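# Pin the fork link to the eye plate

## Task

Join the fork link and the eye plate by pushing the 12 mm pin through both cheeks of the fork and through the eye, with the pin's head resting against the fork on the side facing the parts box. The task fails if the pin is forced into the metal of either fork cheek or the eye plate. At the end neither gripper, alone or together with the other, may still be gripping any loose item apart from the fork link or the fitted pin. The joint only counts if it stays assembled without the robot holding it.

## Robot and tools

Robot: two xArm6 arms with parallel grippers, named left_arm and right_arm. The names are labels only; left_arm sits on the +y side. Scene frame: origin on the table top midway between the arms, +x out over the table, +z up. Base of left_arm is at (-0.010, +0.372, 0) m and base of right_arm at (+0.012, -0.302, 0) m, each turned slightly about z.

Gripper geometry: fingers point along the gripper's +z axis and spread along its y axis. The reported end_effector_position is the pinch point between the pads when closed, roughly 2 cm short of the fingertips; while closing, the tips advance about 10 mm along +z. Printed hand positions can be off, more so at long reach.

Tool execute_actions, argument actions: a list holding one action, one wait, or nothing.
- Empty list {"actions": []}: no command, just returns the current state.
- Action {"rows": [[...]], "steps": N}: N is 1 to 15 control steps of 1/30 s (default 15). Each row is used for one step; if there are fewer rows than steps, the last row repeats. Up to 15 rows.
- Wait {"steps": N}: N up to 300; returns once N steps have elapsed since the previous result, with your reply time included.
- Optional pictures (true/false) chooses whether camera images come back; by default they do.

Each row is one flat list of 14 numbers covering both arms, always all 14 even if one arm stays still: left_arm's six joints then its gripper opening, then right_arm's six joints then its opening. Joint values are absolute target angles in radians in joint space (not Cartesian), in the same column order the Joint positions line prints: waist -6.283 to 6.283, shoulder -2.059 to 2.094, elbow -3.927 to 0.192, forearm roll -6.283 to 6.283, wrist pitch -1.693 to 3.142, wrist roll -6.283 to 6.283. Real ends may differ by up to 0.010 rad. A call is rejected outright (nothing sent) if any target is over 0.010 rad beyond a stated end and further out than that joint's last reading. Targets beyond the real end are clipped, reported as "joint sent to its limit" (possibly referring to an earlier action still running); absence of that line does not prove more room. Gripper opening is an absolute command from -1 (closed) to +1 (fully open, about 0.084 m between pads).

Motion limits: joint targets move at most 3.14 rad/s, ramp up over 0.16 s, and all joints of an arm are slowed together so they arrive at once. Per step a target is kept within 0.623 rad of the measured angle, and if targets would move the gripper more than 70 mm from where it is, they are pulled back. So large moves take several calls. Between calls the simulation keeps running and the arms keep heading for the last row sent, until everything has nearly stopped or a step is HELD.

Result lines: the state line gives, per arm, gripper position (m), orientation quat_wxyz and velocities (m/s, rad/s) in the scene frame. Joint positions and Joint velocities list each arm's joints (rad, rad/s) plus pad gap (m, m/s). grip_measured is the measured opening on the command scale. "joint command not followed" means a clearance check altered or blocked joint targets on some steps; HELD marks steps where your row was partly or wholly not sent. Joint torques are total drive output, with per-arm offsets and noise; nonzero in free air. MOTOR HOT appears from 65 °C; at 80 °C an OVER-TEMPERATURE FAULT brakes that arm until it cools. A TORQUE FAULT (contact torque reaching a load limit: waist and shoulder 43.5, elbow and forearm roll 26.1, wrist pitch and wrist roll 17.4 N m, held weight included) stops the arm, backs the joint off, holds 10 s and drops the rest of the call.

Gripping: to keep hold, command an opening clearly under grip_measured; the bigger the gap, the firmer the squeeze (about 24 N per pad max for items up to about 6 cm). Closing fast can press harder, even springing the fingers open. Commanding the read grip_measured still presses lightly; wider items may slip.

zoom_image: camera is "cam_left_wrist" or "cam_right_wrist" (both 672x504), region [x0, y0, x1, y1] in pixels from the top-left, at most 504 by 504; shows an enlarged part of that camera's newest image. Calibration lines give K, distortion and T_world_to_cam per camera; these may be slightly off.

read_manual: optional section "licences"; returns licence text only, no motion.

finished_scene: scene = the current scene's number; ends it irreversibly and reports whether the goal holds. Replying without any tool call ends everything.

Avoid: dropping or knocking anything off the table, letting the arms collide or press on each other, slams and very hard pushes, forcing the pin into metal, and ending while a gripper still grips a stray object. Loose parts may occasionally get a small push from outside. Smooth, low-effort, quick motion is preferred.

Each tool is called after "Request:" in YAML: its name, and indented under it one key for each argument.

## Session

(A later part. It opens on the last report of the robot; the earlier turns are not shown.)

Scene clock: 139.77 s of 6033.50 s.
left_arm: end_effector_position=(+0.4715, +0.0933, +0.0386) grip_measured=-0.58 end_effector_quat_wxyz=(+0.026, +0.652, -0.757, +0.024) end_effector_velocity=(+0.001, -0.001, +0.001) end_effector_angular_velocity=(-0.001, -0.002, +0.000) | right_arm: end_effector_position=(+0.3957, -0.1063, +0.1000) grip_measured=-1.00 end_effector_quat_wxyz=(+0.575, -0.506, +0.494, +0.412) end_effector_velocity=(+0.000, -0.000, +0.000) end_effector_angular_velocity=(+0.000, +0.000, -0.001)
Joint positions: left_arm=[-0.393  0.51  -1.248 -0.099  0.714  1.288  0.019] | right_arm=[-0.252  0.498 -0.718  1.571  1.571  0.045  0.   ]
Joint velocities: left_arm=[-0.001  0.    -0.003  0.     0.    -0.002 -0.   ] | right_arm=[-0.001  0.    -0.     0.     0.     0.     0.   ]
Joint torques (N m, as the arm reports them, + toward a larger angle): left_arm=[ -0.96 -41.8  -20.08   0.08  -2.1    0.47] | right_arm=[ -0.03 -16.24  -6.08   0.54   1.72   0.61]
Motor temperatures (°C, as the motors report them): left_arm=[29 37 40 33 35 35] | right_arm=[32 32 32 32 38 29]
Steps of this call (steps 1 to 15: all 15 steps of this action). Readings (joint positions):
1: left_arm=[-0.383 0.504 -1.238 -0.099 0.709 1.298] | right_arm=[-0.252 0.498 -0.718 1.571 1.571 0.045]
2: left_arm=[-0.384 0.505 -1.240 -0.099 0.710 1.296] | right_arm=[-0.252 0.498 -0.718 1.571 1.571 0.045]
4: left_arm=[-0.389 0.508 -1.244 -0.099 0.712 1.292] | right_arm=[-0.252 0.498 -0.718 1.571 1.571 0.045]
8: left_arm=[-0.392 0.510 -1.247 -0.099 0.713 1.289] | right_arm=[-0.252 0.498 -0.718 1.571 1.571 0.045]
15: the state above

Request:
execute_actions:
  actions:
    - {"rows":[[-0.403,0.5167,-1.2592,-0.099,0.7178,1.2776,-1,-0.252,0.498,-0.7185,1.571,1.571,0.045,-1]]}
  pictures: false

Request:
execute_actions:
  actions:
    - {"rows":[[-0.403,0.5167,-1.2592,-0.099,0.7178,1.2776,-0.1,-0.252,0.498,-0.7185,1.571,1.571,0.045,-1]],"steps":8}
  pictures: false

Request:
execute_actions:
  actions:
    - {"rows":[[-0.3688,0.4959,-1.2238,-0.099,0.7032,1.3118,-0.1,-0.252,0.498,-0.7185,1.571,1.571,0.045,-1]]}
  pictures: false

Request:
execute_actions:
  actions:
    - {"rows":[[-0.3688,0.4959,-1.2238,-0.099,0.7032,1.3118,-1,-0.252,0.498,-0.7185,1.571,1.571,0.045,-1]],"steps":12}
  pictures: false

Request:
execute_actions:
  actions:
    - {"rows":[[-0.3928,0.5104,-1.2486,-0.099,0.7134,1.2878,-1,-0.252,0.498,-0.7185,1.571,1.571,0.045,-1]],"steps":12}
  pictures: false

Request:
execute_actions:
  actions:
    - {"rows":[[-0.4065,0.5187,-1.2627,-0.099,0.7193,1.2741,-1,-0.252,0.498,-0.7185,1.571,1.571,0.045,-1]]}
  pictures: false

Request:
execute_actions:
  actions:
    - {"rows":[[-0.3825,0.5042,-1.2379,-0.099,0.7091,1.2981,-1,-0.252,0.498,-0.7185,1.571,1.571,0.045,-1]]}

Scene clock: 152.53 s of 6033.50 s.
left_arm: end_effector_position=(+0.4707, +0.0871, +0.0387) grip_measured=-0.58 end_effector_quat_wxyz=(+0.026, +0.652, -0.757, +0.024) end_effector_velocity=(+0.000, +0.000, -0.000) end_effector_angular_velocity=(+0.001, +0.000, -0.000) | right_arm: end_effector_position=(+0.3957, -0.1063, +0.1000) grip_measured=-1.00 end_effector_quat_wxyz=(+0.575, -0.506, +0.494, +0.412) end_effector_velocity=(-0.000, +0.000, -0.000) end_effector_angular_velocity=(+0.001, +0.001, +0.001)
Joint positions: left_arm=[-0.403  0.517 -1.259 -0.099  0.718  1.278  0.019] | right_arm=[-0.252  0.498 -0.719  1.571  1.571  0.045  0.   ]
Joint velocities: left_arm=[ 0.     0.    -0.     0.001  0.001 -0.001 -0.   ] | right_arm=[ 0.001  0.001 -0.     0.     0.     0.     0.   ]
Joint torques (N m, as the arm reports them, + toward a larger angle): left_arm=[ -1.25 -43.92 -21.59  -0.1   -2.2    0.26] | right_arm=[ -0.13 -16.24  -6.07   0.46   1.64   0.46]
Motor temperatures (°C, as the motors report them): left_arm=[29 37 41 33 35 35] | right_arm=[32 32 32 32 38 29]
Steps of this call (steps 1 to 15: the robot went on to your last target; steps 16 to 90: nothing new was sent; then 9.27 s passed at rest; steps 91 to 105: all 15 steps of this action). Readings (joint positions):
91: left_arm=[-0.393 0.511 -1.249 -0.099 0.714 1.288] | right_arm=[-0.252 0.498 -0.719 1.571 1.571 0.045]
92: left_arm=[-0.394 0.511 -1.250 -0.099 0.714 1.286] | right_arm=[-0.252 0.498 -0.719 1.571 1.571 0.045]
94: left_arm=[-0.399 0.514 -1.255 -0.099 0.716 1.282] | right_arm=[-0.252 0.498 -0.718 1.571 1.571 0.045]
98: left_arm=[-0.402 0.516 -1.258 -0.099 0.717 1.279] | right_arm=[-0.252 0.498 -0.719 1.571 1.571 0.045]
105: the state above

Scene clock: 152.80 s of 6033.50 s.
left_arm: end_effector_position=(+0.4716, +0.0862, +0.0401) grip_measured=-0.11 end_effector_quat_wxyz=(+0.025, +0.652, -0.758, +0.025) end_effector_velocity=(-0.011, +0.008, -0.015) end_effector_angular_velocity=(+0.020, +0.035, +0.000) | right_arm: end_effector_position=(+0.3957, -0.1063, +0.1000) grip_measured=-1.00 end_effector_quat_wxyz=(+0.575, -0.506, +0.494, +0.412) end_effector_velocity=(-0.000, -0.000, -0.000) end_effector_angular_velocity=(+0.001, +0.001, -0.000)
Joint positions: left_arm=[-0.403  0.516 -1.261 -0.099  0.717  1.278  0.039] | right_arm=[-0.252  0.498 -0.718  1.571  1.571  0.045  0.   ]
Joint velocities: left_arm=[0.002 0.012 0.02  0.001 0.008 0.001 0.   ] | right_arm=[-0.     0.001 -0.     0.     0.001 -0.     0.   ]
Joint torques (N m, as the arm reports them, + toward a larger angle): left_arm=[ -0.2  -41.03 -18.29   0.11  -1.5    0.15] | right_arm=[ -0.02 -16.11  -6.14   0.58   1.68   0.64]
Motor temperatures (°C, as the motors report them): left_arm=[29 37 41 33 35 35] | right_arm=[32 32 32 32 38 29]
Steps of this call (steps 1 to 8: all 8 steps of this action). Readings (joint positions):
1: left_arm=[-0.403 0.517 -1.259 -0.099 0.718 1.278] | right_arm=[-0.252 0.498 -0.718 1.571 1.571 0.045]
2: left_arm=[-0.403 0.517 -1.260 -0.099 0.717 1.278] | right_arm=[-0.252 0.498 -0.719 1.571 1.571 0.045]
4: left_arm=[-0.404 0.515 -1.262 -0.099 0.716 1.278] | right_arm=[-0.252 0.498 -0.718 1.571 1.571 0.045]
8: the state above

Scene clock: 153.30 s of 6033.50 s.
left_arm: end_effector_position=(+0.4735, +0.1071, +0.0385) grip_measured=-0.11 end_effector_quat_wxyz=(+0.025, +0.652, -0.757, +0.024) end_effector_velocity=(+0.000, +0.002, +0.000) end_effector_angular_velocity=(+0.001, -0.001, -0.002) | right_arm: end_effector_position=(+0.3957, -0.1063, +0.1000) grip_measured=-1.00 end_effector_quat_wxyz=(+0.575, -0.506, +0.494, +0.412) end_effector_velocity=(-0.000, -0.000, -0.001) end_effector_angular_velocity=(-0.001, +0.001, -0.000)
Joint positions: left_arm=[-0.369  0.496 -1.224 -0.099  0.703  1.311  0.039] | right_arm=[-0.252  0.498 -0.719  1.571  1.571  0.045  0.   ]
Joint velocities: left_arm=[ 0.003 -0.002  0.003  0.001 -0.001  0.004 -0.   ] | right_arm=[-0.     0.001  0.     0.    -0.001  0.     0.   ]
Joint torques (N m, as the arm reports them, + toward a larger angle): left_arm=[ -0.43 -39.01 -18.08   0.32  -1.13   0.42] | right_arm=[ -0.24 -16.14  -5.95   0.52   1.75   0.49]
Motor temperatures (°C, as the motors report them): left_arm=[29 37 41 33 35 35] | right_arm=[32 32 32 32 38 29]
Steps of this call (steps 1 to 15: all 15 steps of this action). Readings (joint positions):
1: left_arm=[-0.403 0.516 -1.260 -0.099 0.717 1.278] | right_arm=[-0.252 0.498 -0.719 1.571 1.571 0.045]
2: left_arm=[-0.400 0.514 -1.256 -0.099 0.715 1.283] | right_arm=[-0.252 0.498 -0.718 1.571 1.571 0.045]
4: left_arm=[-0.385 0.505 -1.240 -0.099 0.709 1.296] | right_arm=[-0.252 0.498 -0.718 1.571 1.571 0.045]
8: left_arm=[-0.371 0.498 -1.227 -0.099 0.705 1.308] | right_arm=[-0.252 0.498 -0.718 1.571 1.571 0.045]
15: the state above

Scene clock: 153.70 s of 6033.50 s.
left_arm: end_effector_position=(+0.4736, +0.1074, +0.0384) grip_measured=-1.00 end_effector_quat_wxyz=(+0.025, +0.652, -0.757, +0.024) end_effector_velocity=(-0.000, +0.000, -0.000) end_effector_angular_velocity=(+0.001, +0.001, -0.000) | right_arm: end_effector_position=(+0.3957, -0.1063, +0.1000) grip_measured=-1.00 end_effector_quat_wxyz=(+0.575, -0.506, +0.494, +0.412) end_effector_velocity=(-0.000, -0.000, -0.001) end_effector_angular_velocity=(-0.001, +0.002, -0.001)
Joint positions: left_arm=[-0.369  0.496 -1.224 -0.099  0.703  1.312  0.   ] | right_arm=[-0.252  0.498 -0.719  1.571  1.571  0.045  0.   ]
Joint velocities: left_arm=[ 0.     0.     0.001  0.001 -0.     0.     0.   ] | right_arm=[-0.001  0.002 -0.    -0.    -0.001 -0.     0.   ]
Joint torques (N m, as the arm reports them, + toward a larger angle): left_arm=[ -0.46 -39.97 -17.64   0.23  -1.23   0.36] | right_arm=[ -0.18 -16.17  -5.92   0.54   1.69   0.55]
Motor temperatures (°C, as the motors report them): left_arm=[29 37 41 33 35 35] | right_arm=[32 32 32 32 38 29]
Steps of this call (steps 1 to 12: all 12 steps of this action). Readings (joint positions):
1: left_arm=[-0.369 0.496 -1.224 -0.099 0.703 1.312] | right_arm=[-0.252 0.498 -0.719 1.571 1.571 0.045]
2: left_arm=[-0.369 0.496 -1.224 -0.099 0.703 1.312] | right_arm=[-0.252 0.498 -0.719 1.571 1.571 0.045]
4: left_arm=[-0.369 0.496 -1.224 -0.099 0.703 1.312] | right_arm=[-0.252 0.498 -0.719 1.571 1.571 0.045]
8: left_arm=[-0.369 0.496 -1.224 -0.099 0.703 1.312] | right_arm=[-0.252 0.498 -0.718 1.571 1.571 0.045]
12: the state above

Scene clock: 154.10 s of 6033.50 s.
left_arm: end_effector_position=(+0.4717, +0.0935, +0.0387) grip_measured=-1.00 end_effector_quat_wxyz=(+0.026, +0.652, -0.757, +0.024) end_effector_velocity=(-0.000, -0.002, +0.000) end_effector_angular_velocity=(+0.001, +0.001, +0.001) | right_arm: end_effector_position=(+0.3957, -0.1063, +0.1000) grip_measured=-1.00 end_effector_quat_wxyz=(+0.575, -0.506, +0.494, +0.412) end_effector_velocity=(+0.000, -0.001, +0.000) end_effector_angular_velocity=(+0.000, -0.001, -0.001)
Joint positions: left_arm=[-0.392  0.51  -1.248 -0.099  0.713  1.288  0.   ] | right_arm=[-0.252  0.498 -0.718  1.571  1.571  0.045  0.   ]
Joint velocities: left_arm=[-0.004  0.003 -0.005  0.002  0.003 -0.006  0.   ] | right_arm=[-0.002 -0.001  0.    -0.     0.001  0.     0.   ]
Joint torques (N m, as the arm reports them, + toward a larger angle): left_arm=[ -0.66 -40.   -17.96   0.46  -1.29   0.33] | right_arm=[  0.1  -16.13  -6.07   0.51   1.69   0.52]
Motor temperatures (°C, as the motors report them): left_arm=[29 37 41 33 35 35] | right_arm=[32 32 32 32 38 29]
Steps of this call (steps 1 to 12: all 12 steps of this action). Readings (joint positions):
1: left_arm=[-0.369 0.496 -1.224 -0.099 0.703 1.311] | right_arm=[-0.252 0.498 -0.718 1.571 1.571 0.045]
2: left_arm=[-0.371 0.498 -1.227 -0.099 0.705 1.308] | right_arm=[-0.252 0.498 -0.718 1.571 1.571 0.045]
4: left_arm=[-0.382 0.504 -1.238 -0.099 0.709 1.298] | right_arm=[-0.252 0.498 -0.719 1.571 1.571 0.045]
8: left_arm=[-0.391 0.509 -1.246 -0.099 0.712 1.290] | right_arm=[-0.252 0.498 -0.718 1.571 1.571 0.045]
12: the state above

Scene clock: 154.60 s of 6033.50 s.
left_arm: end_effector_position=(+0.4705, +0.0857, +0.0388) grip_measured=-1.00 end_effector_quat_wxyz=(+0.026, +0.652, -0.757, +0.023) end_effector_velocity=(-0.000, -0.001, -0.000) end_effector_angular_velocity=(-0.000, +0.000, +0.001) | right_arm: end_effector_position=(+0.3957, -0.1063, +0.1000) grip_measured=-1.00 end_effector_quat_wxyz=(+0.575, -0.506, +0.494, +0.412) end_effector_velocity=(-0.000, +0.000, -0.001) end_effector_angular_velocity=(+0.000, +0.002, +0.000)
Joint positions: left_arm=[-0.405  0.518 -1.262 -0.099  0.72   1.274  0.   ] | right_arm=[-0.252  0.498 -0.719  1.571  1.571  0.045  0.   ]
Joint velocities: left_arm=[-0.001  0.001 -0.001 -0.001  0.    -0.001  0.   ] | right_arm=[ 0.     0.002 -0.     0.    -0.     0.     0.   ]
Joint torques (N m, as the arm reports them, + toward a larger angle): left_arm=[ -3.86 -39.12 -19.05  -0.38  -1.85   0.3 ] | right_arm=[ -0.24 -15.88  -5.97   0.56   1.7    0.57]
Motor temperatures (°C, as the motors report them): left_arm=[29 37 41 33 35 35] | right_arm=[32 32 32 32 38 29]
Steps of this call (steps 1 to 15: all 15 steps of this action). Readings (joint positions):
1: left_arm=[-0.392 0.510 -1.248 -0.099 0.713 1.288] | right_arm=[-0.252 0.498 -0.718 1.571 1.571 0.045]
2: left_arm=[-0.394 0.512 -1.251 -0.099 0.715 1.285] | right_arm=[-0.252 0.498 -0.719 1.571 1.571 0.045]
4: left_arm=[-0.401 0.515 -1.257 -0.099 0.717 1.280] | right_arm=[-0.252 0.498 -0.719 1.571 1.571 0.045]
8: left_arm=[-0.405 0.518 -1.261 -0.099 0.719 1.275] | right_arm=[-0.252 0.498 -0.718 1.571 1.571 0.045]
15: the state above

Scene clock: 155.10 s of 6033.50 s.
left_arm: end_effector_position=(+0.4724, +0.0989, +0.0386) grip_measured=-1.00 end_effector_quat_wxyz=(+0.025, +0.652, -0.757, +0.024) end_effector_velocity=(+0.001, +0.002, +0.000) end_effector_angular_velocity=(+0.000, +0.000, +0.001) | right_arm: end_effector_position=(+0.3957, -0.1063, +0.1000) grip_measured=-1.00 end_effector_quat_wxyz=(+0.575, -0.506, +0.494, +0.412) end_effector_velocity=(+0.000, -0.000, +0.000) end_effector_angular_velocity=(-0.000, -0.001, -0.000)
Joint positions: left_arm=[-0.383  0.504 -1.238 -0.099  0.709  1.298  0.   ] | right_arm=[-0.252  0.498 -0.719  1.571  1.571  0.045  0.   ]
Joint velocities: left_arm=[ 0.004 -0.001  0.002 -0.    -0.     0.002  0.   ] | right_arm=[-0.    -0.001  0.    -0.     0.    -0.     0.   ]
Joint torques (N m, as the arm reports them, + toward a larger angle): left_arm=[ -0.23 -39.48 -17.69   0.36  -1.19   0.31] | right_arm=[  0.13 -16.12  -6.11   0.55   1.68   0.57]
Motor temperatures (°C, as the motors report them): left_arm=[29 37 41 33 35 35] | right_arm=[32 32 32 32 38 29]
Steps of this call (steps 1 to 15: all 15 steps of this action). Readings (joint positions):
1: left_arm=[-0.405 0.518 -1.262 -0.099 0.720 1.275] | right_arm=[-0.252 0.498 -0.719 1.571 1.571 0.045]
2: left_arm=[-0.403 0.517 -1.259 -0.099 0.717 1.278] | right_arm=[-0.252 0.498 -0.718 1.571 1.571 0.045]
4: left_arm=[-0.394 0.511 -1.249 -0.099 0.713 1.288] | right_arm=[-0.252 0.498 -0.718 1.571 1.571 0.045]
8: left_arm=[-0.385 0.506 -1.240 -0.099 0.710 1.296] | right_arm=[-0.252 0.498 -0.718 1.571 1.571 0.045]
15: the state above
camera_calibration (this result's frames):
cam_left_wrist: T_world_to_cam=[[-0.989621, 0.142169, 0.0209093, 0.482635], [0.140178, 0.987113, -0.0771936, -0.0952562], [-0.0316144, -0.0734614, -0.996797, 0.19221], [0, 0, 0, 1]] pos_world=[0.497055, 0.0395327, 0.174149]
cam_right_wrist: T_world_to_cam=[[-0.972177, 0.144032, -0.184736, 0.447981], [-0.182054, 0.0317003, 0.982777, 0.0427981], [0.147408, 0.989065, -0.00459665, 0.173845], [0, 0, 0, 1]] pos_world=[0.417682, -0.237825, 0.0414963]

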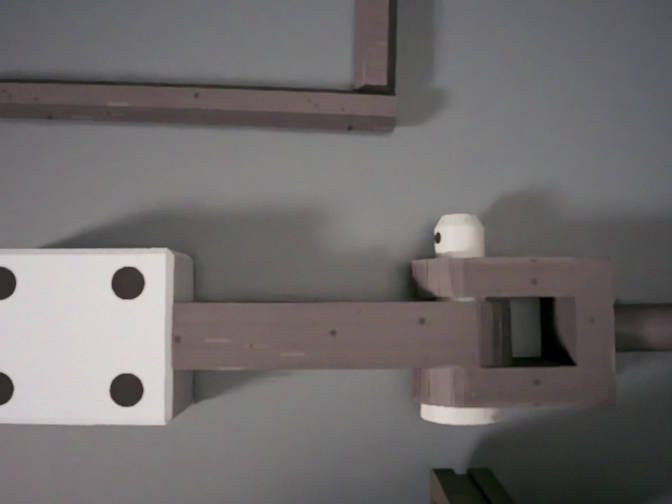

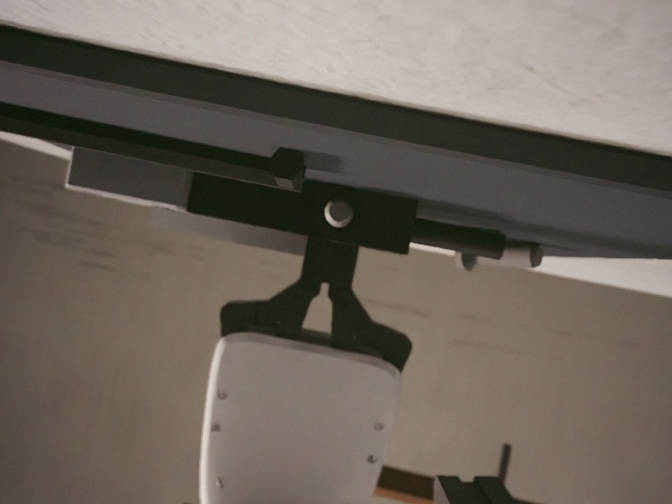

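Request:
finished_scene:
  scene: 2

The scene is finished: the task was done.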